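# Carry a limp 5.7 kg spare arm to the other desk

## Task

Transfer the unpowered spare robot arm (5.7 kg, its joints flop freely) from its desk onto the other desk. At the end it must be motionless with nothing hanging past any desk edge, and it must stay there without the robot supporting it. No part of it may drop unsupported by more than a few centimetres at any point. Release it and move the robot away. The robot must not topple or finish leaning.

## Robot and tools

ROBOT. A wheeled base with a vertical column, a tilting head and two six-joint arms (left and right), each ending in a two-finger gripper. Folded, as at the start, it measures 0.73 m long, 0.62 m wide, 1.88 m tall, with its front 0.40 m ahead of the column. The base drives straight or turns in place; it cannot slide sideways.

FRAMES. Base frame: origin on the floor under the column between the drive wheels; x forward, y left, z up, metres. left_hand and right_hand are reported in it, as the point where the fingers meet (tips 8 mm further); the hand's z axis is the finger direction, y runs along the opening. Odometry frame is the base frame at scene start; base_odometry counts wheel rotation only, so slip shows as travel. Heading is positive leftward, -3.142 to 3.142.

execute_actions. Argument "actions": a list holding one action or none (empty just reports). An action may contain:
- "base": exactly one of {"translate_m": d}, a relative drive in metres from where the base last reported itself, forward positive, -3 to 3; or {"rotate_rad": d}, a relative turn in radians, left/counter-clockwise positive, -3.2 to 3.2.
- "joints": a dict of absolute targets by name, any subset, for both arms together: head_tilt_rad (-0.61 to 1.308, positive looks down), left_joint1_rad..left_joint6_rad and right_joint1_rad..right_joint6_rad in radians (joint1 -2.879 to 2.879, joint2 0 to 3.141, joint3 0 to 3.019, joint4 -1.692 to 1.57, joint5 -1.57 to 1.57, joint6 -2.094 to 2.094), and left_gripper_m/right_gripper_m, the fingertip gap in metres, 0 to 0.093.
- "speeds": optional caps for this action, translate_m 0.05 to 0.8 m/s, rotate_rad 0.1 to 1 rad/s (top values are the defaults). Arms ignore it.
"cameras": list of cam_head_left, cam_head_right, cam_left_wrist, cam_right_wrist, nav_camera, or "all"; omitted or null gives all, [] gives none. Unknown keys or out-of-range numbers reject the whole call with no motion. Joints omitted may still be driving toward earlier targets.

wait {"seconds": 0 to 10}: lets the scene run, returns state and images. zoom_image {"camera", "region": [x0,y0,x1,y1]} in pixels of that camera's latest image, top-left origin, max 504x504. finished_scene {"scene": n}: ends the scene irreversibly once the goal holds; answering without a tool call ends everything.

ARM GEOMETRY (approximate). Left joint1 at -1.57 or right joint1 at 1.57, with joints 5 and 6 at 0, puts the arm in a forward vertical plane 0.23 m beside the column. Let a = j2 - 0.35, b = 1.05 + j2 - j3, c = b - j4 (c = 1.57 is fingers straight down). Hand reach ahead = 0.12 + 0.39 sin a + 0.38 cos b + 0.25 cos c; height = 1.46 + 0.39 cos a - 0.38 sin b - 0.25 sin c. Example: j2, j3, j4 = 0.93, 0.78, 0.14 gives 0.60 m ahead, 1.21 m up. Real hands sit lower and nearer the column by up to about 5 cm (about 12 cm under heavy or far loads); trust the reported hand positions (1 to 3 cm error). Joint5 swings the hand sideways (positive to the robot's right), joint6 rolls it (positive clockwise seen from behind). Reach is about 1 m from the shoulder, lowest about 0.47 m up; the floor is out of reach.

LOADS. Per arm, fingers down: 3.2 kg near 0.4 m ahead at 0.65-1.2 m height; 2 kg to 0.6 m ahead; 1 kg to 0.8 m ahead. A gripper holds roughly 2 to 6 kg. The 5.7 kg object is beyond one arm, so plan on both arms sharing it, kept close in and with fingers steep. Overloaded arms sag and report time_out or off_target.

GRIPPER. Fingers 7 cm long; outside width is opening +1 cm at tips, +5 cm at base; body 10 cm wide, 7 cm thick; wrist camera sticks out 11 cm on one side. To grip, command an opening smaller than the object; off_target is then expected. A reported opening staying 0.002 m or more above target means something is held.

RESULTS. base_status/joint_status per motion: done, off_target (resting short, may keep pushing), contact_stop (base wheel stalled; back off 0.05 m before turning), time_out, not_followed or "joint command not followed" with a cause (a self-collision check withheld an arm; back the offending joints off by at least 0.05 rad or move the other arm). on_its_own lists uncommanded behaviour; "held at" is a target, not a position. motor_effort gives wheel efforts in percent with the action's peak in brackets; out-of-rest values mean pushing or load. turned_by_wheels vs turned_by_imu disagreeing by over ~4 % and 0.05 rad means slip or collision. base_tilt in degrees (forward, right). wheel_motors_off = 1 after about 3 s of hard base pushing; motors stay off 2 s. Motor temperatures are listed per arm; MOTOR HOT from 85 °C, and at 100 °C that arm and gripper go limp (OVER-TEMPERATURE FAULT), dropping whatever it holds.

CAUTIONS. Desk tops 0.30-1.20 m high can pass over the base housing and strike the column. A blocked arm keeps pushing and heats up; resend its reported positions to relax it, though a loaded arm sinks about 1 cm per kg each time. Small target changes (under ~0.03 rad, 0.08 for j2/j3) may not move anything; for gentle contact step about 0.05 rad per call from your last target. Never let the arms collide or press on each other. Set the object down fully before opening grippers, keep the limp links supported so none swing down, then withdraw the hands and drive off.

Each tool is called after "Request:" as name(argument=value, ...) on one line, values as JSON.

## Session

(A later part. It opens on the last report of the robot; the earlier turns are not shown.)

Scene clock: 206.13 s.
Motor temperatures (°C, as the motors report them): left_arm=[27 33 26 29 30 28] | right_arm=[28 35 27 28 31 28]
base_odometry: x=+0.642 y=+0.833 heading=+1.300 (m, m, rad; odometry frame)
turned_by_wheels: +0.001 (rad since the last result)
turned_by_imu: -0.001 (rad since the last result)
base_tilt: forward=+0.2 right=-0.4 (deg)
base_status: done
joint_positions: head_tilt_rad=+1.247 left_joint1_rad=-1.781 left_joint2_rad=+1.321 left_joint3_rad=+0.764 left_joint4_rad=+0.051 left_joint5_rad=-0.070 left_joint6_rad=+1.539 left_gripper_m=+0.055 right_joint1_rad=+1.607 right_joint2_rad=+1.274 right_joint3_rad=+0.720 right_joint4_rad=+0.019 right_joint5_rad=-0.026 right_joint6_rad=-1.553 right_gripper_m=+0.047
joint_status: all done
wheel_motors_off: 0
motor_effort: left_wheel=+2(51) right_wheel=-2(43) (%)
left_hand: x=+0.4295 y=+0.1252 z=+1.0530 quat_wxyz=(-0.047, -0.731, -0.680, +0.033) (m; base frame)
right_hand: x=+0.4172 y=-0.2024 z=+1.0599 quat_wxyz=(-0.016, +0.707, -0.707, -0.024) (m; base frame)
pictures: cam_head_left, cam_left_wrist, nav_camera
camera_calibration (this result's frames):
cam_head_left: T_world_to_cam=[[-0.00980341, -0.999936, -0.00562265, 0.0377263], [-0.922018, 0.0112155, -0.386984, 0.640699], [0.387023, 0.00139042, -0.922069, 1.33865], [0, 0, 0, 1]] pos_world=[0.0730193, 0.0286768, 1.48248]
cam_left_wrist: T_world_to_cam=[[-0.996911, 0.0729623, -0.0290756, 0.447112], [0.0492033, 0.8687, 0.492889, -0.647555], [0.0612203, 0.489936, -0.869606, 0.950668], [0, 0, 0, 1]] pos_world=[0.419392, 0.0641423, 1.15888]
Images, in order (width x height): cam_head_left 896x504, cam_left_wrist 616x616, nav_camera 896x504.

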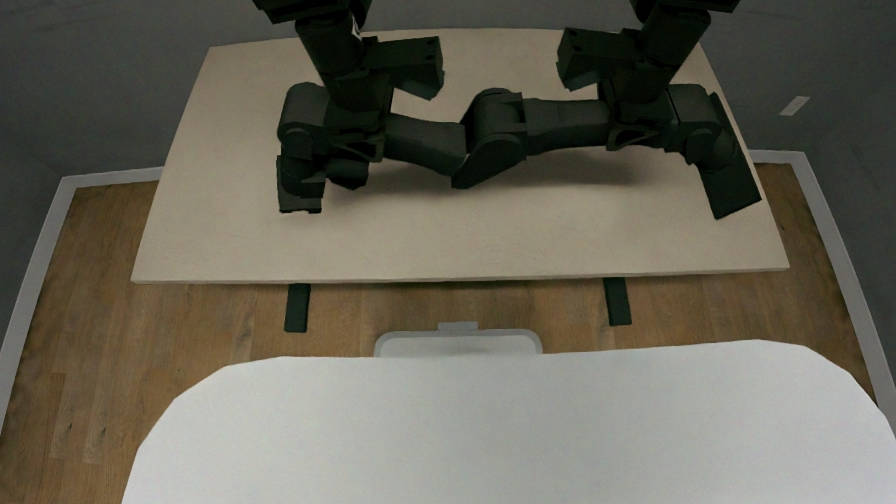

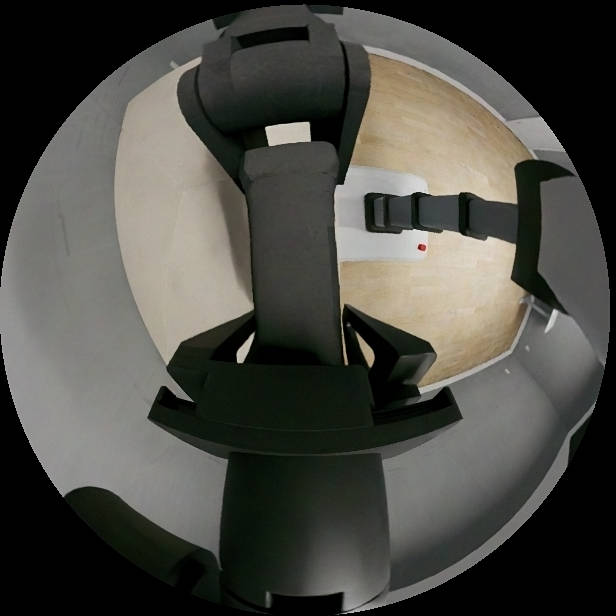

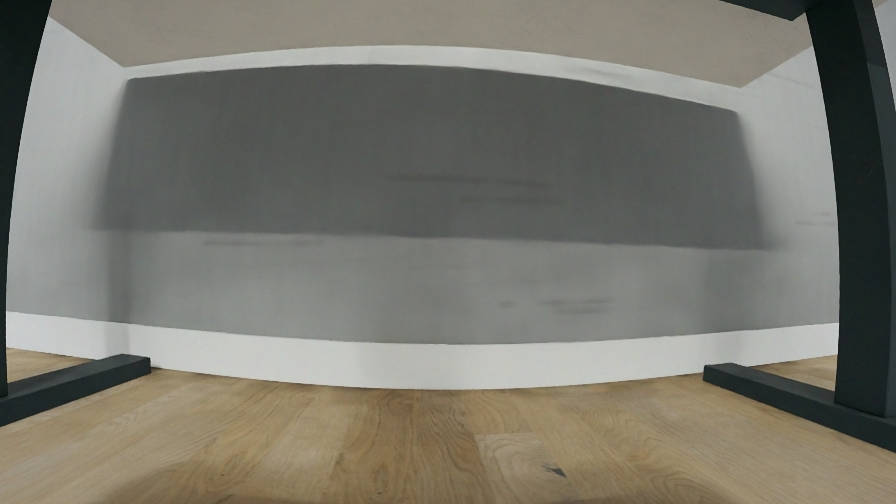

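Request:
execute_actions(actions=[{"base":{"translate_m":0.11},"speeds":{"translate_m":0.08}}], cameras=[])

Request:
execute_actions(actions=[{"joints":{"left_joint2_rad":1.36,"left_joint3_rad":0.82,"left_joint4_rad":0.1,"right_joint2_rad":1.31,"right_joint3_rad":0.80,"right_joint4_rad":0.1}}], cameras=["cam_head_left"])

Scene clock: 214.23 s.
Motor temperatures (°C, as the motors report them): left_arm=[27 33 26 29 30 28] | right_arm=[28 35 27 28 31 28]
base_odometry: x=+0.672 y=+0.939 heading=+1.300 (m, m, rad; odometry frame)
turned_by_wheels: +0.000 (rad since the last result)
turned_by_imu: +0.000 (rad since the last result)
base_tilt: forward=+0.3 right=-0.3 (deg)
base_status: done
joint_positions: head_tilt_rad=+1.248 left_joint1_rad=-1.781 left_joint2_rad=+1.321 left_joint3_rad=+0.764 left_joint4_rad=+0.051 left_joint5_rad=-0.069 left_joint6_rad=+1.539 left_gripper_m=+0.055 right_joint1_rad=+1.607 right_joint2_rad=+1.274 right_joint3_rad=+0.719 right_joint4_rad=+0.019 right_joint5_rad=-0.026 right_joint6_rad=-1.554 right_gripper_m=+0.047
joint_status: not commanded
wheel_motors_off: 0
motor_effort: left_wheel=+0(38) right_wheel=-1(34) (%)
left_hand: x=+0.4290 y=+0.1252 z=+1.0530 quat_wxyz=(-0.047, -0.731, -0.680, +0.034) (m; base frame)
right_hand: x=+0.4165 y=-0.2024 z=+1.0598 quat_wxyz=(-0.016, +0.707, -0.706, -0.025) (m; base frame)
pictures: none
No camera images: the call's "cameras" was empty. Leave "cameras" out to get every camera's image.

Scene clock: 215.17 s.
Motor temperatures (°C, as the motors report them): left_arm=[27 33 26 29 30 28] | right_arm=[28 35 27 28 31 28]
base_odometry: x=+0.672 y=+0.939 heading=+1.300 (m, m, rad; odometry frame)
turned_by_wheels: +0.000 (rad since the last result)
turned_by_imu: +0.000 (rad since the last result)
base_tilt: forward=+0.1 right=-0.4 (deg)
base_status: not commanded
joint_positions: head_tilt_rad=+1.248 left_joint1_rad=-1.775 left_joint2_rad=+1.460 left_joint3_rad=+0.845 left_joint4_rad=+0.118 left_joint5_rad=-0.074 left_joint6_rad=+1.540 left_gripper_m=+0.055 right_joint1_rad=+1.595 right_joint2_rad=+1.417 right_joint3_rad=+0.799 right_joint4_rad=+0.087 right_joint5_rad=-0.026 right_joint6_rad=-1.563 right_gripper_m=+0.047
joint_status: all done
wheel_motors_off: 0
motor_effort: left_wheel=+1(3) right_wheel=-2(4) (%)
left_hand: x=+0.4356 y=+0.1205 z=+1.0084 quat_wxyz=(-0.047, -0.730, -0.682, +0.027) (m; base frame)
right_hand: x=+0.4239 y=-0.2077 z=+1.0149 quat_wxyz=(-0.014, +0.708, -0.705, -0.019) (m; base frame)
pictures: cam_head_left
camera_calibration (this result's frames):
cam_head_left: T_world_to_cam=[[-0.00980841, -0.999936, -0.00561393, 0.0377131], [-0.922362, 0.0112155, -0.386164, 0.639453], [0.386202, 0.00139042, -0.922413, 1.33922], [0, 0, 0, 1]] pos_world=[0.0729681, 0.0286768, 1.48246]
Images, in order (width x height): cam_head_left 896x504.

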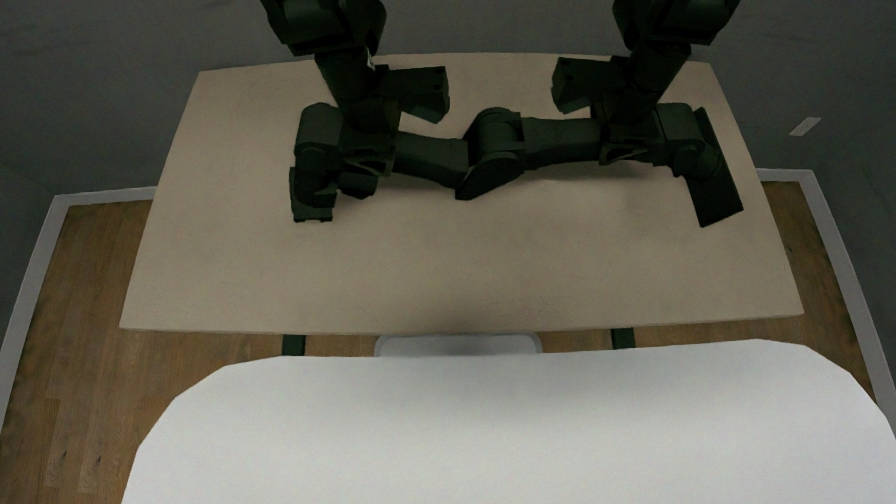

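Request:
execute_actions(actions=[{"joints":{"left_joint2_rad":1.42,"left_joint3_rad":0.87,"left_joint4_rad":0.13,"right_joint2_rad":1.37,"right_joint3_rad":0.84,"right_joint4_rad":0.13}}], cameras=["cam_head_left","cam_right_wrist"])

Request:
zoom_image(camera="cam_head_left", region=[230, 80, 480, 280])

Scene clock: 221.17 s.
Motor temperatures (°C, as the motors report them): left_arm=[27 34 26 29 30 28] | right_arm=[28 36 27 28 31 28]
base_odometry: x=+0.672 y=+0.939 heading=+1.300 (m, m, rad; odometry frame)
turned_by_wheels: +0.000 (rad since the last result)
turned_by_imu: +0.000 (rad since the last result)
base_tilt: forward=+0.1 right=-0.4 (deg)
base_status: not commanded
joint_positions: head_tilt_rad=+1.248 left_joint1_rad=-1.772 left_joint2_rad=+1.516 left_joint3_rad=+0.895 left_joint4_rad=+0.135 left_joint5_rad=-0.078 left_joint6_rad=+1.542 left_gripper_m=+0.055 right_joint1_rad=+1.592 right_joint2_rad=+1.468 right_joint3_rad=+0.843 right_joint4_rad=+0.108 right_joint5_rad=-0.022 right_joint6_rad=-1.566 right_gripper_m=+0.047
joint_status: all done
wheel_motors_off: 0
motor_effort: left_wheel=+2(3) right_wheel=-2(2) (%)
left_hand: x=+0.4455 y=+0.1185 z=+0.9891 quat_wxyz=(-0.049, -0.729, -0.682, +0.021) (m; base frame)
right_hand: x=+0.4332 y=-0.2095 z=+0.9975 quat_wxyz=(-0.017, +0.709, -0.705, -0.012) (m; base frame)
pictures: cam_head_left, cam_right_wrist
camera_calibration (this result's frames):
cam_head_left: T_world_to_cam=[[-0.00980841, -0.999936, -0.00561393, 0.0377131], [-0.922362, 0.0112155, -0.386164, 0.639453], [0.386202, 0.00139042, -0.922413, 1.33922], [0, 0, 0, 1]] pos_world=[0.0729681, 0.0286768, 1.48246]
cam_right_wrist: T_world_to_cam=[[0.999967, 0.00600914, 0.00545741, -0.434993], [0.00192478, -0.828657, 0.559753, -0.732334], [0.00788596, -0.559724, -0.828642, 0.826979], [0, 0, 0, 1]] pos_world=[0.429867, -0.14136, 1.09757]
Images, in order (width x height): cam_head_left 896x504, cam_right_wrist 616x616.

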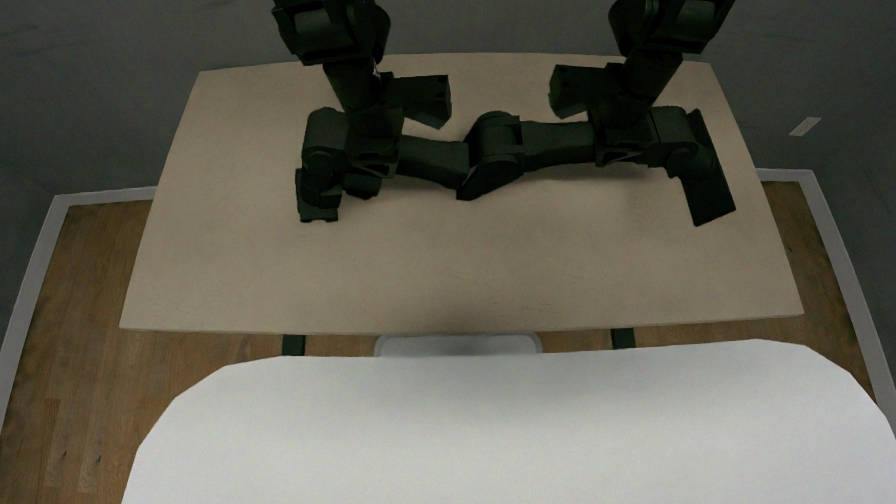

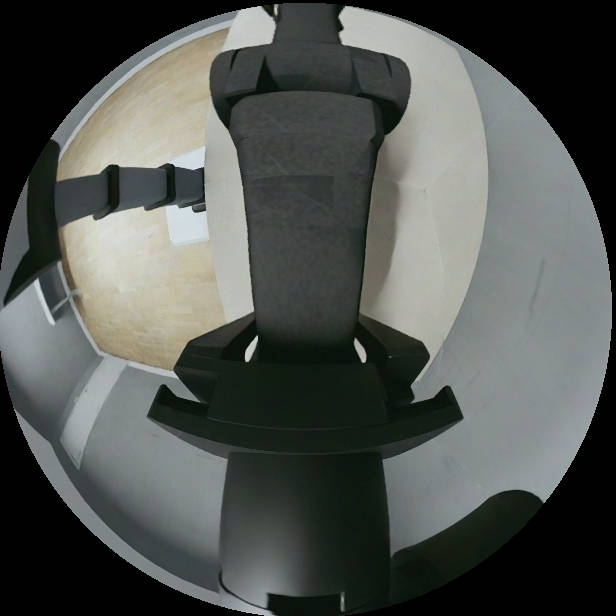

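Region (230, 80, 480, 280) of cam_head_left's 896x504 image, scaled by 2.016, with more detail than that image has; it fills the top 403 rows of this view, and the rest is white.

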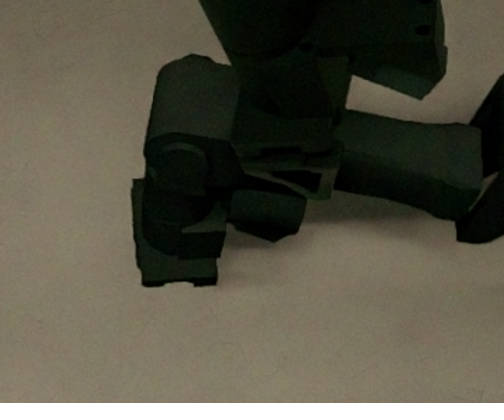

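Request:
execute_actions(actions=[{"joints":{"left_joint2_rad":1.50,"left_joint3_rad":0.92,"left_joint4_rad":0.16,"right_joint2_rad":1.45,"right_joint3_rad":0.89,"right_joint4_rad":0.16}}], cameras=["cam_head_left"])

Request:
execute_actions(actions=[{"joints":{"left_joint2_rad":1.57,"left_joint3_rad":0.97,"left_joint4_rad":0.19,"right_joint2_rad":1.52,"right_joint3_rad":0.94,"right_joint4_rad":0.19}}], cameras=["cam_head_left"])

Scene clock: 228.63 s.
Motor temperatures (°C, as the motors report them): left_arm=[27 34 26 29 30 28] | right_arm=[28 36 27 28 31 28]
base_odometry: x=+0.672 y=+0.939 heading=+1.300 (m, m, rad; odometry frame)
turned_by_wheels: +0.000 (rad since the last result)
turned_by_imu: +0.000 (rad since the last result)
base_tilt: forward=+0.2 right=-0.4 (deg)
base_status: not commanded
joint_positions: head_tilt_rad=+1.248 left_joint1_rad=-1.766 left_joint2_rad=+1.600 left_joint3_rad=+0.948 left_joint4_rad=+0.167 left_joint5_rad=-0.081 left_joint6_rad=+1.544 left_gripper_m=+0.055 right_joint1_rad=+1.589 right_joint2_rad=+1.554 right_joint3_rad=+0.894 right_joint4_rad=+0.141 right_joint5_rad=-0.021 right_joint6_rad=-1.570 right_gripper_m=+0.047
joint_status: all done
wheel_motors_off: 0
motor_effort: left_wheel=+2(3) right_wheel=-1(3) (%)
left_hand: x=+0.4453 y=+0.1175 z=+0.9600 quat_wxyz=(-0.047, -0.729, -0.683, +0.018) (m; base frame)
right_hand: x=+0.4328 y=-0.2111 z=+0.9688 quat_wxyz=(-0.015, +0.710, -0.704, -0.011) (m; base frame)
pictures: cam_head_left
camera_calibration (this result's frames):
cam_head_left: T_world_to_cam=[[-0.00980841, -0.999936, -0.00561393, 0.0377131], [-0.922362, 0.0112155, -0.386164, 0.639453], [0.386202, 0.00139042, -0.922413, 1.33922], [0, 0, 0, 1]] pos_world=[0.0729681, 0.0286768, 1.48246]
Images, in order (width x height): cam_head_left 896x504.

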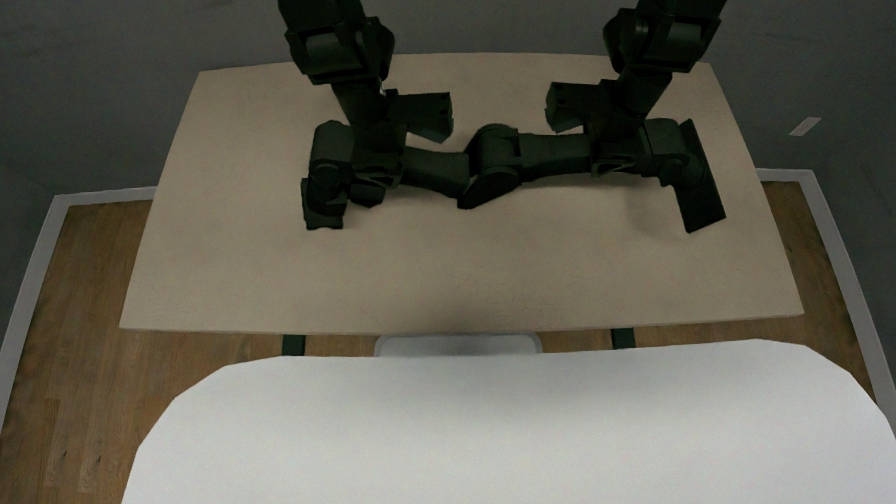

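Scene clock: 229.40 s.
Motor temperatures (°C, as the motors report them): left_arm=[27 34 26 29 30 28] | right_arm=[28 36 27 28 31 28]
base_odometry: x=+0.672 y=+0.939 heading=+1.300 (m, m, rad; odometry frame)
turned_by_wheels: +0.000 (rad since the last result)
turned_by_imu: +0.000 (rad since the last result)
base_tilt: forward=+0.2 right=-0.4 (deg)
base_status: not commanded
joint_positions: head_tilt_rad=+1.248 left_joint1_rad=-1.762 left_joint2_rad=+1.667 left_joint3_rad=+1.000 left_joint4_rad=+0.194 left_joint5_rad=-0.083 left_joint6_rad=+1.544 left_gripper_m=+0.055 right_joint1_rad=+1.586 right_joint2_rad=+1.623 right_joint3_rad=+0.947 right_joint4_rad=+0.167 right_joint5_rad=-0.019 right_joint6_rad=-1.575 right_gripper_m=+0.047
joint_status: all done
wheel_motors_off: 0
motor_effort: left_wheel=+2(3) right_wheel=-1(3) (%)
left_hand: x=+0.4498 y=+0.1159 z=+0.9363 quat_wxyz=(-0.049, -0.728, -0.684, +0.012) (m; base frame)
right_hand: x=+0.4378 y=-0.2129 z=+0.9446 quat_wxyz=(-0.017, +0.711, -0.703, -0.006) (m; base frame)
pictures: cam_head_left
camera_calibration (this result's frames):
cam_head_left: T_world_to_cam=[[-0.00980841, -0.999936, -0.00561393, 0.0377131], [-0.922362, 0.0112155, -0.386164, 0.639453], [0.386202, 0.00139042, -0.922413, 1.33922], [0, 0, 0, 1]] pos_world=[0.0729681, 0.0286768, 1.48246]
Images, in order (width x height): cam_head_left 896x504.

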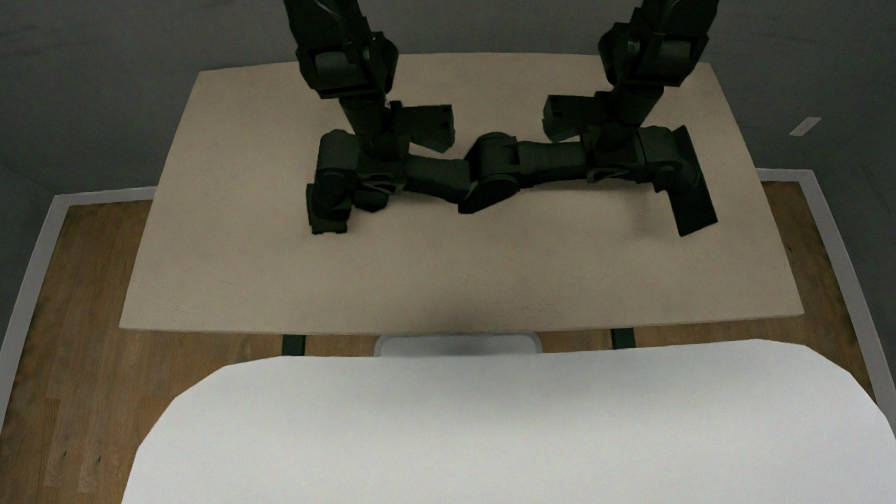

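Request:
execute_actions(actions=[{"joints":{"left_joint2_rad":1.64,"left_joint3_rad":1.01,"left_joint4_rad":0.21,"right_joint2_rad":1.59,"right_joint3_rad":0.98,"right_joint4_rad":0.21}}], cameras=["cam_head_left"])

Request:
execute_actions(actions=[{"joints":{"left_joint2_rad":1.71,"left_joint3_rad":1.06,"left_joint4_rad":0.23,"right_joint2_rad":1.66,"right_joint3_rad":1.03,"right_joint4_rad":0.23}}], cameras=["cam_head_left"])

Scene clock: 233.73 s.
Motor temperatures (°C, as the motors report them): left_arm=[27 34 26 29 30 28] | right_arm=[28 36 27 28 31 28]
base_odometry: x=+0.672 y=+0.939 heading=+1.300 (m, m, rad; odometry frame)
turned_by_wheels: +0.000 (rad since the last result)
turned_by_imu: +0.000 (rad since the last result)
base_tilt: forward=+0.0 right=-0.4 (deg)
base_status: not commanded
joint_positions: head_tilt_rad=+1.248 left_joint1_rad=-1.760 left_joint2_rad=+1.721 left_joint3_rad=+1.038 left_joint4_rad=+0.212 left_joint5_rad=-0.084 left_joint6_rad=+1.548 left_gripper_m=+0.055 right_joint1_rad=+1.583 right_joint2_rad=+1.694 right_joint3_rad=+0.993 right_joint4_rad=+0.193 right_joint5_rad=-0.020 right_joint6_rad=-1.573 right_gripper_m=+0.047
joint_status: all done
wheel_motors_off: 0
motor_effort: left_wheel=+2(3) right_wheel=-2(2) (%)
left_hand: x=+0.4491 y=+0.1147 z=+0.9170 quat_wxyz=(-0.049, -0.729, -0.683, +0.010) (m; base frame)
right_hand: x=+0.4358 y=-0.2144 z=+0.9197 quat_wxyz=(-0.016, +0.710, -0.704, -0.005) (m; base frame)
pictures: cam_head_left
camera_calibration (this result's frames):
cam_head_left: T_world_to_cam=[[-0.00980841, -0.999936, -0.00561393, 0.0377131], [-0.922362, 0.0112155, -0.386164, 0.639453], [0.386202, 0.00139042, -0.922413, 1.33922], [0, 0, 0, 1]] pos_world=[0.0729681, 0.0286768, 1.48246]
Images, in order (width x height): cam_head_left 896x504.

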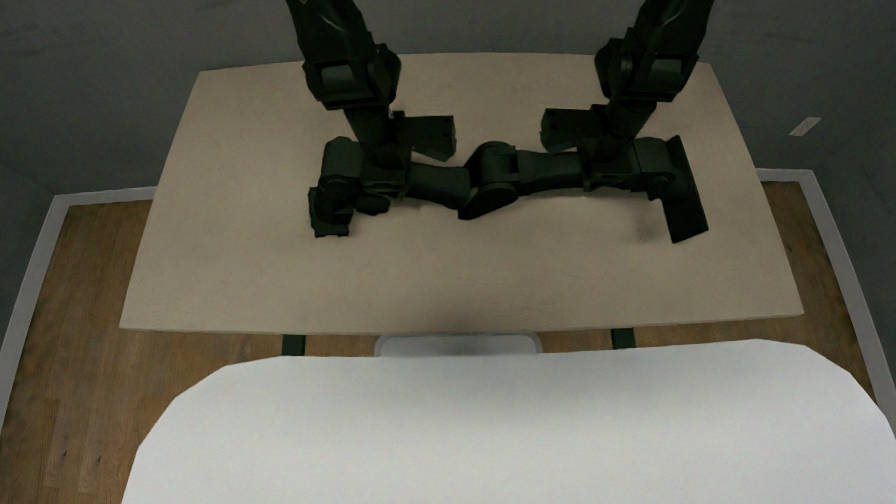

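Scene clock: 234.53 s.
Motor temperatures (°C, as the motors report them): left_arm=[27 34 26 29 30 28] | right_arm=[28 36 27 28 31 28]
base_odometry: x=+0.672 y=+0.939 heading=+1.300 (m, m, rad; odometry frame)
turned_by_wheels: +0.000 (rad since the last result)
turned_by_imu: +0.000 (rad since the last result)
base_tilt: forward=+0.1 right=-0.2 (deg)
base_status: not commanded
joint_positions: head_tilt_rad=+1.248 left_joint1_rad=-1.762 left_joint2_rad=+1.756 left_joint3_rad=+1.074 left_joint4_rad=+0.221 left_joint5_rad=-0.084 left_joint6_rad=+1.554 left_gripper_m=+0.055 right_joint1_rad=+1.578 right_joint2_rad=+1.764 right_joint3_rad=+1.053 right_joint4_rad=+0.218 right_joint5_rad=-0.015 right_joint6_rad=-1.569 right_gripper_m=+0.047
joint_status: all done
wheel_motors_off: 0
motor_effort: left_wheel=+2(3) right_wheel=-1(2) (%)
left_hand: x=+0.4540 y=+0.1108 z=+0.9042 quat_wxyz=(-0.053, -0.730, -0.681, +0.007) (m; base frame)
right_hand: x=+0.4404 y=-0.2178 z=+0.8937 quat_wxyz=(-0.018, +0.708, -0.706, +0.003) (m; base frame)
pictures: cam_head_left
camera_calibration (this result's frames):
cam_head_left: T_world_to_cam=[[-0.00980841, -0.999936, -0.00561393, 0.0377131], [-0.922362, 0.0112155, -0.386164, 0.639453], [0.386202, 0.00139042, -0.922413, 1.33922], [0, 0, 0, 1]] pos_world=[0.0729681, 0.0286768, 1.48246]
Images, in order (width x height): cam_head_left 896x504.

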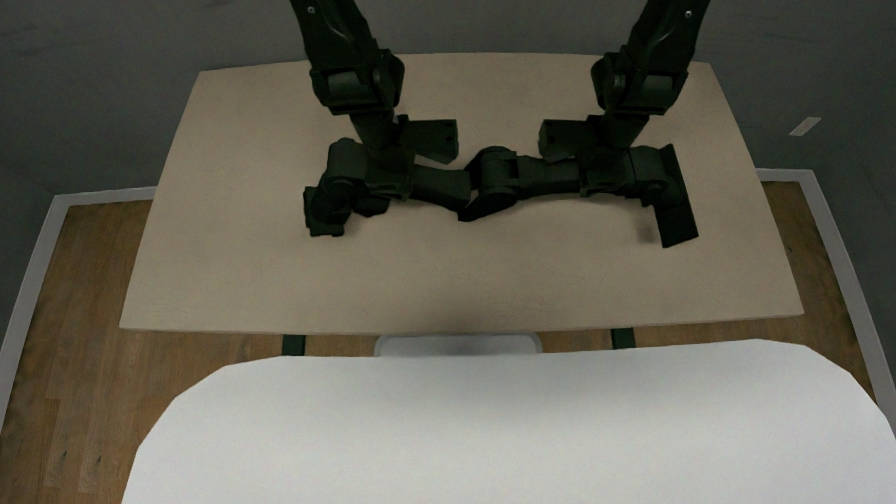

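Request:
execute_actions(actions=[{"joints":{"left_joint1_rad":-1.80,"left_joint2_rad":1.79,"left_joint3_rad":1.11,"right_joint1_rad":1.54,"right_joint2_rad":1.73,"right_joint3_rad":1.08}}], cameras=["cam_head_left"])

Request:
execute_actions(actions=[{"joints":{"left_joint2_rad":1.87,"left_joint3_rad":1.17,"right_joint2_rad":1.80,"right_joint3_rad":1.13}}], cameras=["cam_head_left"])

Scene clock: 238.57 s.
Motor temperatures (°C, as the motors report them): left_arm=[27 34 26 29 30 28] | right_arm=[28 37 27 28 31 28]
base_odometry: x=+0.672 y=+0.939 heading=+1.300 (m, m, rad; odometry frame)
turned_by_wheels: +0.000 (rad since the last result)
turned_by_imu: +0.000 (rad since the last result)
base_tilt: forward=+0.1 right=-0.4 (deg)
base_status: not commanded
joint_positions: head_tilt_rad=+1.248 left_joint1_rad=-1.784 left_joint2_rad=+1.849 left_joint3_rad=+1.139 left_joint4_rad=+0.230 left_joint5_rad=-0.087 left_joint6_rad=+1.542 left_gripper_m=+0.055 right_joint1_rad=+1.549 right_joint2_rad=+1.841 right_joint3_rad=+1.099 right_joint4_rad=+0.223 right_joint5_rad=-0.017 right_joint6_rad=-1.580 right_gripper_m=+0.047
joint_status: all done
wheel_motors_off: 0
motor_effort: left_wheel=+2(3) right_wheel=-2(3) (%)
left_hand: x=+0.4411 y=+0.0916 z=+0.8728 quat_wxyz=(-0.052, -0.731, -0.680, +0.019) (m; base frame)
right_hand: x=+0.4254 y=-0.2371 z=+0.8667 quat_wxyz=(-0.001, +0.706, -0.708, +0.002) (m; base frame)
pictures: cam_head_left
camera_calibration (this result's frames):
cam_head_left: T_world_to_cam=[[-0.00980841, -0.999936, -0.00561393, 0.0377131], [-0.922362, 0.0112155, -0.386164, 0.639453], [0.386202, 0.00139042, -0.922413, 1.33922], [0, 0, 0, 1]] pos_world=[0.0729681, 0.0286768, 1.48246]
Images, in order (width x height): cam_head_left 896x504.

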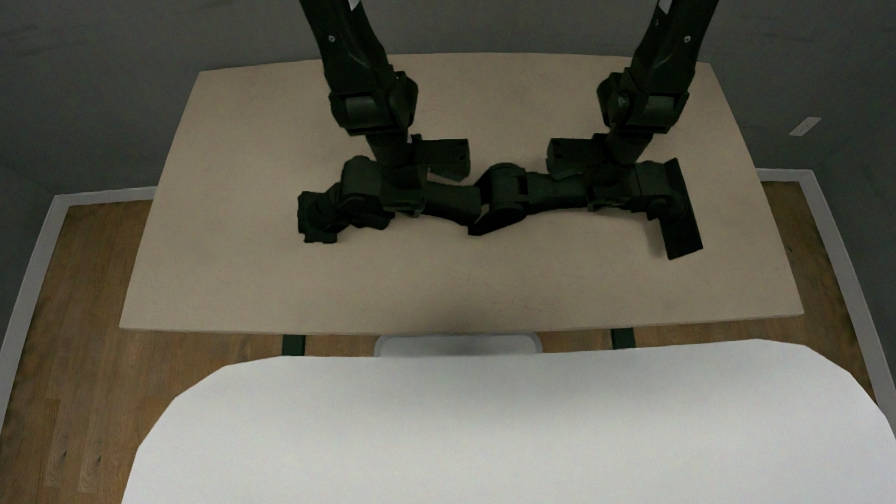

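Scene clock: 239.47 s.
Motor temperatures (°C, as the motors report them): left_arm=[27 34 26 29 30 28] | right_arm=[28 37 27 28 31 28]
base_odometry: x=+0.672 y=+0.939 heading=+1.300 (m, m, rad; odometry frame)
turned_by_wheels: +0.000 (rad since the last result)
turned_by_imu: +0.000 (rad since the last result)
base_tilt: forward=+0.2 right=-0.4 (deg)
base_status: not commanded
joint_positions: head_tilt_rad=+1.248 left_joint1_rad=-1.784 left_joint2_rad=+1.905 left_joint3_rad=+1.186 left_joint4_rad=+0.231 left_joint5_rad=-0.094 left_joint6_rad=+1.536 left_gripper_m=+0.055 right_joint1_rad=+1.546 right_joint2_rad=+1.906 right_joint3_rad=+1.156 right_joint4_rad=+0.224 right_joint5_rad=-0.018 right_joint6_rad=-1.585 right_gripper_m=+0.047
joint_status: all done
wheel_motors_off: 0
motor_effort: left_wheel=+2(3) right_wheel=-2(3) (%)
left_hand: x=+0.4366 y=+0.0892 z=+0.8521 quat_wxyz=(-0.046, -0.729, -0.682, +0.019) (m; base frame)
right_hand: x=+0.4217 y=-0.2395 z=+0.8424 quat_wxyz=(+0.002, +0.708, -0.707, +0.000) (m; base frame)
pictures: cam_head_left
camera_calibration (this result's frames):
cam_head_left: T_world_to_cam=[[-0.00980841, -0.999936, -0.00561393, 0.0377131], [-0.922362, 0.0112155, -0.386164, 0.639453], [0.386202, 0.00139042, -0.922413, 1.33922], [0, 0, 0, 1]] pos_world=[0.0729681, 0.0286768, 1.48246]
Images, in order (width x height): cam_head_left 896x504.

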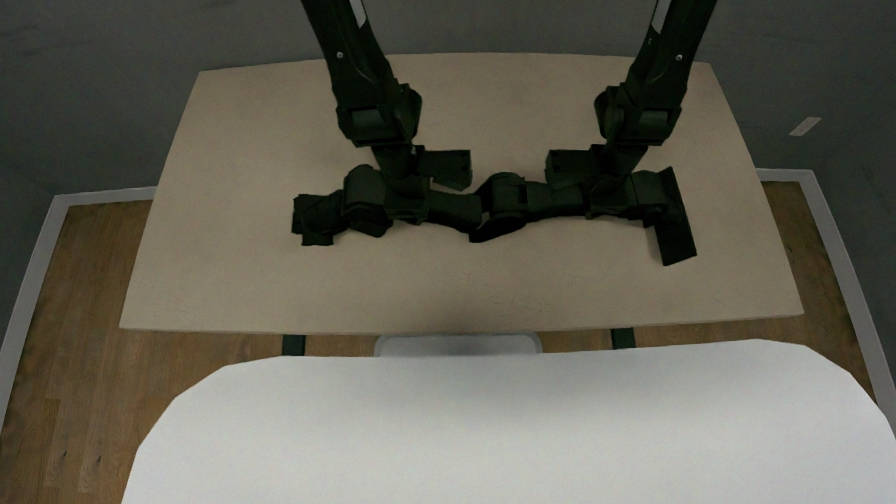

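Unfolding outward well. Continue.

Request:
execute_actions(actions=[{"joints":{"left_joint2_rad":1.94,"left_joint3_rad":1.23,"right_joint2_rad":1.87,"right_joint3_rad":1.19}}], cameras=["cam_head_left"])

Request:
execute_actions(actions=[{"joints":{"left_joint2_rad":2.00,"left_joint3_rad":1.28,"right_joint2_rad":1.94,"right_joint3_rad":1.24}}], cameras=["cam_head_left"])

Scene clock: 243.53 s.
Motor temperatures (°C, as the motors report them): left_arm=[27 33 26 29 30 28] | right_arm=[28 37 27 28 31 28]
base_odometry: x=+0.672 y=+0.939 heading=+1.300 (m, m, rad; odometry frame)
turned_by_wheels: +0.000 (rad since the last result)
turned_by_imu: +0.000 (rad since the last result)
base_tilt: forward=+0.1 right=-0.3 (deg)
base_status: not commanded
joint_positions: head_tilt_rad=+1.248 left_joint1_rad=-1.794 left_joint2_rad=+1.982 left_joint3_rad=+1.243 left_joint4_rad=+0.231 left_joint5_rad=-0.090 left_joint6_rad=+1.525 left_gripper_m=+0.055 right_joint1_rad=+1.538 right_joint2_rad=+1.987 right_joint3_rad=+1.220 right_joint4_rad=+0.224 right_joint5_rad=+0.000 right_joint6_rad=-1.596 right_gripper_m=+0.047
joint_status: all done
wheel_motors_off: 0
motor_effort: left_wheel=+3(4) right_wheel=-1(2) (%)
left_hand: x=+0.4223 y=+0.0778 z=+0.8255 quat_wxyz=(-0.043, -0.728, -0.683, +0.031) (m; base frame)
right_hand: x=+0.4105 y=-0.2494 z=+0.8131 quat_wxyz=(+0.017, +0.710, -0.704, +0.003) (m; base frame)
pictures: cam_head_left
camera_calibration (this result's frames):
cam_head_left: T_world_to_cam=[[-0.00980841, -0.999936, -0.00561393, 0.0377131], [-0.922362, 0.0112155, -0.386164, 0.639453], [0.386202, 0.00139042, -0.922413, 1.33922], [0, 0, 0, 1]] pos_world=[0.0729681, 0.0286768, 1.48246]
Images, in order (width x height): cam_head_left 896x504.

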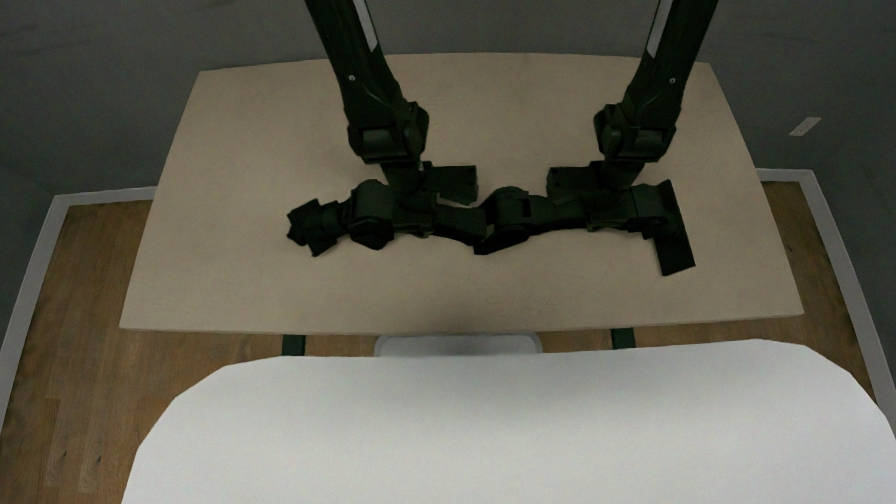

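Scene clock: 244.20 s.
Motor temperatures (°C, as the motors report them): left_arm=[27 33 26 29 30 28] | right_arm=[28 37 27 28 30 28]
base_odometry: x=+0.672 y=+0.939 heading=+1.300 (m, m, rad; odometry frame)
turned_by_wheels: +0.000 (rad since the last result)
turned_by_imu: +0.000 (rad since the last result)
base_tilt: forward=+0.1 right=-0.4 (deg)
base_status: not commanded
joint_positions: head_tilt_rad=+1.248 left_joint1_rad=-1.794 left_joint2_rad=+2.022 left_joint3_rad=+1.290 left_joint4_rad=+0.231 left_joint5_rad=-0.093 left_joint6_rad=+1.529 left_gripper_m=+0.055 right_joint1_rad=+1.534 right_joint2_rad=+2.021 right_joint3_rad=+1.258 right_joint4_rad=+0.224 right_joint5_rad=+0.000 right_joint6_rad=-1.594 right_gripper_m=+0.047
joint_status: all done
wheel_motors_off: 0
motor_effort: left_wheel=+2(3) right_wheel=-2(2) (%)
left_hand: x=+0.4257 y=+0.0750 z=+0.8102 quat_wxyz=(-0.045, -0.729, -0.682, +0.027) (m; base frame)
right_hand: x=+0.4120 y=-0.2523 z=+0.7998 quat_wxyz=(+0.016, +0.709, -0.705, +0.006) (m; base frame)
pictures: cam_head_left
camera_calibration (this result's frames):
cam_head_left: T_world_to_cam=[[-0.00980841, -0.999936, -0.00561393, 0.0377131], [-0.922362, 0.0112155, -0.386164, 0.639453], [0.386202, 0.00139042, -0.922413, 1.33922], [0, 0, 0, 1]] pos_world=[0.0729681, 0.0286768, 1.48246]
Images, in order (width x height): cam_head_left 896x504.

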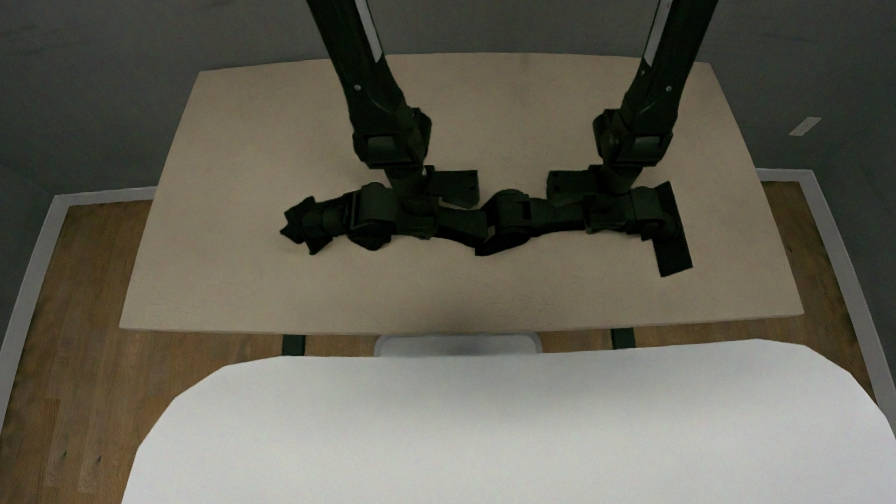

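Request:
execute_actions(actions=[{"joints":{"left_joint2_rad":2.03,"left_joint3_rad":1.30,"right_joint2_rad":2.03,"right_joint3_rad":1.29}}], cameras=["cam_head_left","cam_left_wrist","cam_right_wrist"])

Scene clock: 247.43 s.
Motor temperatures (°C, as the motors report them): left_arm=[27 33 26 29 30 28] | right_arm=[28 37 27 28 30 28]
base_odometry: x=+0.672 y=+0.939 heading=+1.300 (m, m, rad; odometry frame)
turned_by_wheels: +0.000 (rad since the last result)
turned_by_imu: +0.000 (rad since the last result)
base_tilt: forward=+0.2 right=-0.3 (deg)
base_status: not commanded
joint_positions: head_tilt_rad=+1.248 left_joint1_rad=-1.794 left_joint2_rad=+2.037 left_joint3_rad=+1.307 left_joint4_rad=+0.231 left_joint5_rad=-0.098 left_joint6_rad=+1.528 left_gripper_m=+0.055 right_joint1_rad=+1.537 right_joint2_rad=+2.039 right_joint3_rad=+1.277 right_joint4_rad=+0.224 right_joint5_rad=+0.005 right_joint6_rad=-1.594 right_gripper_m=+0.047
joint_status: all done
wheel_motors_off: 0
motor_effort: left_wheel=+2(3) right_wheel=-1(2) (%)
left_hand: x=+0.4260 y=+0.0747 z=+0.8041 quat_wxyz=(-0.044, -0.729, -0.683, +0.024) (m; base frame)
right_hand: x=+0.4115 y=-0.2517 z=+0.7927 quat_wxyz=(+0.018, +0.709, -0.705, +0.007) (m; base frame)
pictures: cam_head_left, cam_left_wrist, cam_right_wrist
camera_calibration (this result's frames):
cam_head_left: T_world_to_cam=[[-0.00980841, -0.999936, -0.00561393, 0.0377131], [-0.922362, 0.0112155, -0.386164, 0.639453], [0.386202, 0.00139042, -0.922413, 1.33922], [0, 0, 0, 1]] pos_world=[0.0729681, 0.0286768, 1.48246]
cam_left_wrist: T_world_to_cam=[[-0.997127, 0.0664541, -0.0363592, 0.446569], [0.0389006, 0.861079, 0.506981, -0.487127], [0.0649991, 0.50411, -0.86119, 0.749752], [0, 0, 0, 1]] pos_world=[0.415502, 0.0118212, 0.90888]
cam_right_wrist: T_world_to_cam=[[0.999853, 0.00619017, -0.0160026, -0.394757], [0.0147823, -0.784276, 0.620236, -0.694695], [-0.00871107, -0.620381, -0.784252, 0.590238], [0, 0, 0, 1]] pos_world=[0.41011, -0.176216, 0.887453]
Images, in order (width x height): cam_head_left 896x504, cam_left_wrist 616x616, cam_right_wrist 616x616.

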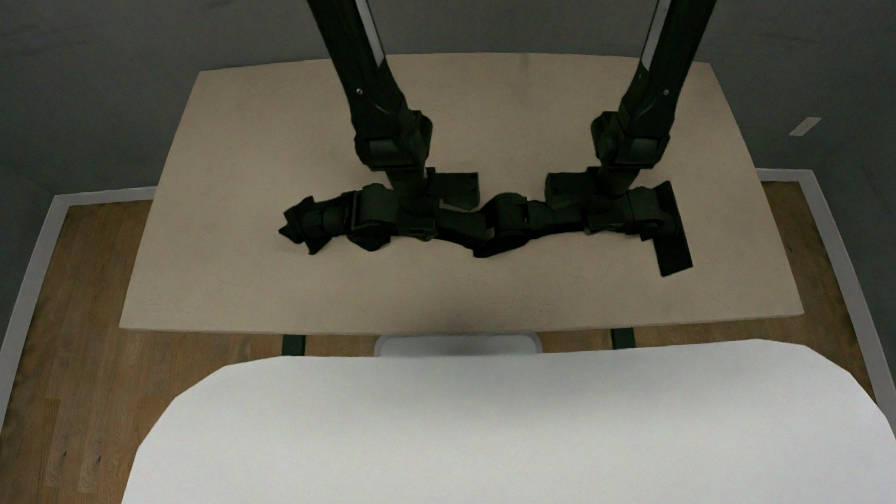

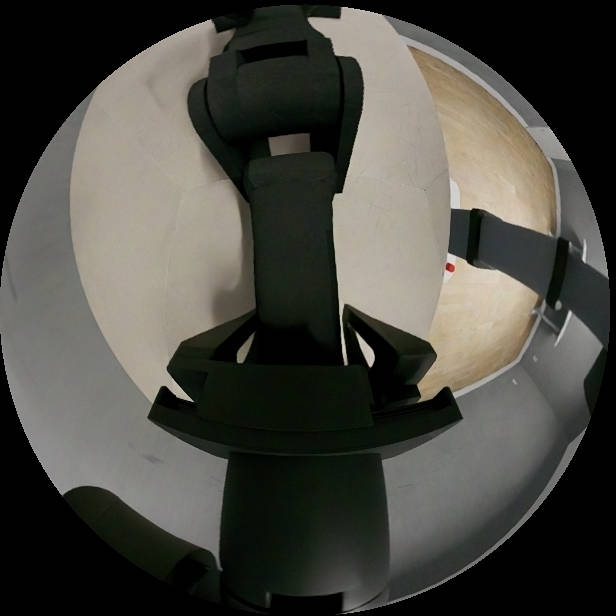

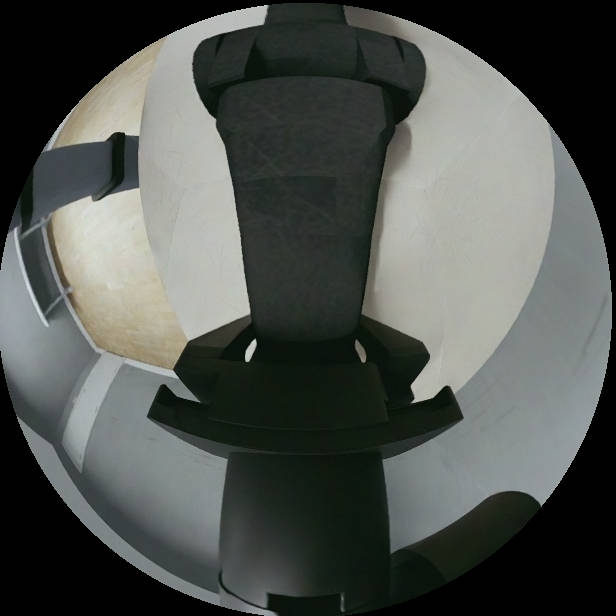

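Request:
execute_actions(actions=[{"joints":{"left_gripper_m":0.065}}], cameras=["cam_head_left"])

Request:
execute_actions(actions=[{"joints":{"left_gripper_m":0.093,"right_gripper_m":0.093}}], cameras=["cam_head_left"])

Request:
execute_actions(actions=[{"joints":{"left_joint2_rad":1.75,"left_joint3_rad":1.05,"right_joint2_rad":1.75,"right_joint3_rad":1.05}}], cameras=["cam_head_left"])

Scene clock: 253.63 s.
Motor temperatures (°C, as the motors report them): left_arm=[27 33 26 29 29 28] | right_arm=[27 36 27 28 30 28]
base_odometry: x=+0.672 y=+0.939 heading=+1.300 (m, m, rad; odometry frame)
turned_by_wheels: +0.000 (rad since the last result)
turned_by_imu: +0.000 (rad since the last result)
base_tilt: forward=+0.0 right=-0.4 (deg)
base_status: not commanded
joint_positions: head_tilt_rad=+1.248 left_joint1_rad=-1.794 left_joint2_rad=+2.037 left_joint3_rad=+1.307 left_joint4_rad=+0.231 left_joint5_rad=-0.098 left_joint6_rad=+1.560 left_gripper_m=+0.065 right_joint1_rad=+1.537 right_joint2_rad=+2.039 right_joint3_rad=+1.277 right_joint4_rad=+0.224 right_joint5_rad=+0.005 right_joint6_rad=-1.594 right_gripper_m=+0.047
joint_status: all done
wheel_motors_off: 0
motor_effort: left_wheel=+3(3) right_wheel=-1(1) (%)
left_hand: x=+0.4263 y=+0.0747 z=+0.8042 quat_wxyz=(-0.045, -0.739, -0.671, +0.024) (m; base frame)
right_hand: x=+0.4115 y=-0.2514 z=+0.7927 quat_wxyz=(+0.017, +0.709, -0.705, +0.007) (m; base frame)
pictures: cam_head_left
camera_calibration (this result's frames):
cam_head_left: T_world_to_cam=[[-0.00980841, -0.999936, -0.00561393, 0.0377131], [-0.922362, 0.0112155, -0.386164, 0.639453], [0.386202, 0.00139042, -0.922413, 1.33922], [0, 0, 0, 1]] pos_world=[0.0729681, 0.0286768, 1.48246]
Images, in order (width x height): cam_head_left 896x504.

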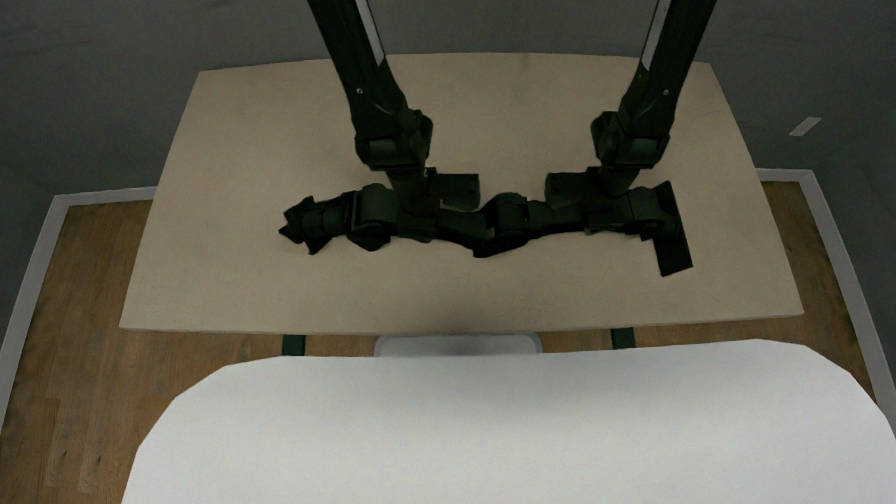

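Scene clock: 254.37 s.
Motor temperatures (°C, as the motors report them): left_arm=[27 33 26 29 29 28] | right_arm=[27 36 27 28 30 28]
base_odometry: x=+0.672 y=+0.939 heading=+1.300 (m, m, rad; odometry frame)
turned_by_wheels: +0.000 (rad since the last result)
turned_by_imu: +0.000 (rad since the last result)
base_tilt: forward=+0.2 right=-0.3 (deg)
base_status: not commanded
joint_positions: head_tilt_rad=+1.248 left_joint1_rad=-1.794 left_joint2_rad=+2.037 left_joint3_rad=+1.307 left_joint4_rad=+0.231 left_joint5_rad=-0.098 left_joint6_rad=+1.561 left_gripper_m=+0.093 right_joint1_rad=+1.537 right_joint2_rad=+2.039 right_joint3_rad=+1.285 right_joint4_rad=+0.224 right_joint5_rad=+0.002 right_joint6_rad=-1.578 right_gripper_m=+0.093
joint_status: all done
wheel_motors_off: 0
motor_effort: left_wheel=+3(3) right_wheel=-1(1) (%)
left_hand: x=+0.4263 y=+0.0747 z=+0.8042 quat_wxyz=(-0.045, -0.740, -0.671, +0.024) (m; base frame)
right_hand: x=+0.4167 y=-0.2510 z=+0.7919 quat_wxyz=(+0.013, +0.704, -0.710, +0.009) (m; base frame)
pictures: cam_head_left
camera_calibration (this result's frames):
cam_head_left: T_world_to_cam=[[-0.00980841, -0.999936, -0.00561393, 0.0377131], [-0.922362, 0.0112155, -0.386164, 0.639453], [0.386202, 0.00139042, -0.922413, 1.33922], [0, 0, 0, 1]] pos_world=[0.0729681, 0.0286768, 1.48246]
Images, in order (width x height): cam_head_left 896x504.

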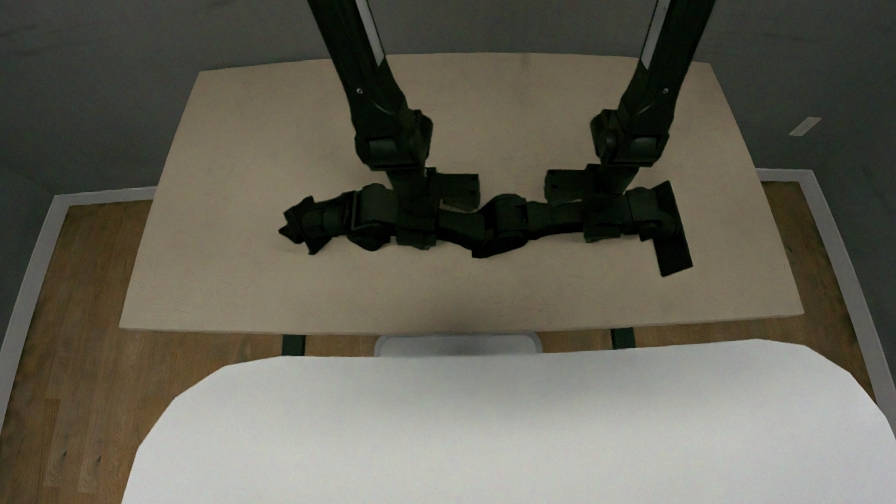

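Scene clock: 255.53 s.
Motor temperatures (°C, as the motors report them): left_arm=[27 33 26 29 29 28] | right_arm=[27 36 27 28 30 28]
base_odometry: x=+0.672 y=+0.939 heading=+1.300 (m, m, rad; odometry frame)
turned_by_wheels: +0.000 (rad since the last result)
turned_by_imu: +0.000 (rad since the last result)
base_tilt: forward=+0.2 right=-0.4 (deg)
base_status: not commanded
joint_positions: head_tilt_rad=+1.248 left_joint1_rad=-1.794 left_joint2_rad=+1.735 left_joint3_rad=+1.056 left_joint4_rad=+0.231 left_joint5_rad=-0.098 left_joint6_rad=+1.563 left_gripper_m=+0.093 right_joint1_rad=+1.537 right_joint2_rad=+1.738 right_joint3_rad=+1.057 right_joint4_rad=+0.224 right_joint5_rad=+0.002 right_joint6_rad=-1.577 right_gripper_m=+0.093
joint_status: all done
wheel_motors_off: 0
motor_effort: left_wheel=+2(3) right_wheel=-2(3) (%)
left_hand: x=+0.4553 y=+0.0931 z=+0.9152 quat_wxyz=(-0.063, -0.738, -0.672, +0.007) (m; base frame)
right_hand: x=+0.4586 y=-0.2484 z=+0.9025 quat_wxyz=(-0.012, +0.703, -0.710, +0.035) (m; base frame)
pictures: cam_head_left
camera_calibration (this result's frames):
cam_head_left: T_world_to_cam=[[-0.00980841, -0.999936, -0.00561393, 0.0377131], [-0.922362, 0.0112155, -0.386164, 0.639453], [0.386202, 0.00139042, -0.922413, 1.33922], [0, 0, 0, 1]] pos_world=[0.0729681, 0.0286768, 1.48246]
Images, in order (width x height): cam_head_left 896x504.

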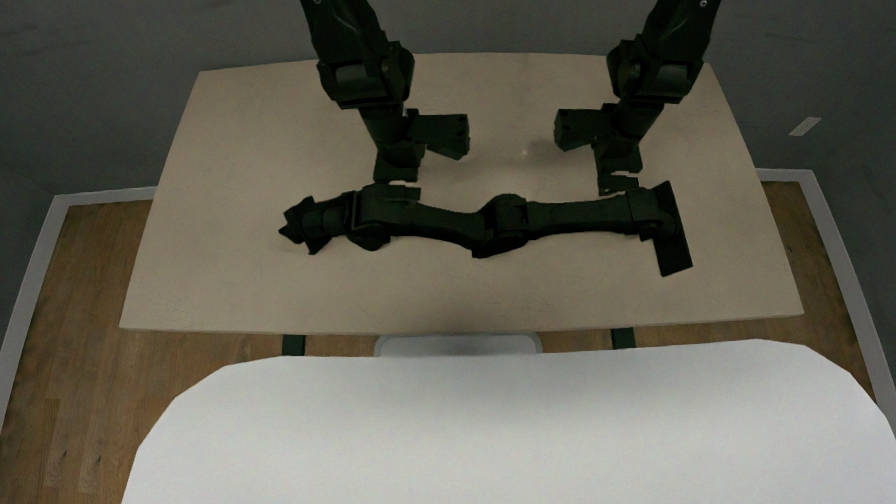

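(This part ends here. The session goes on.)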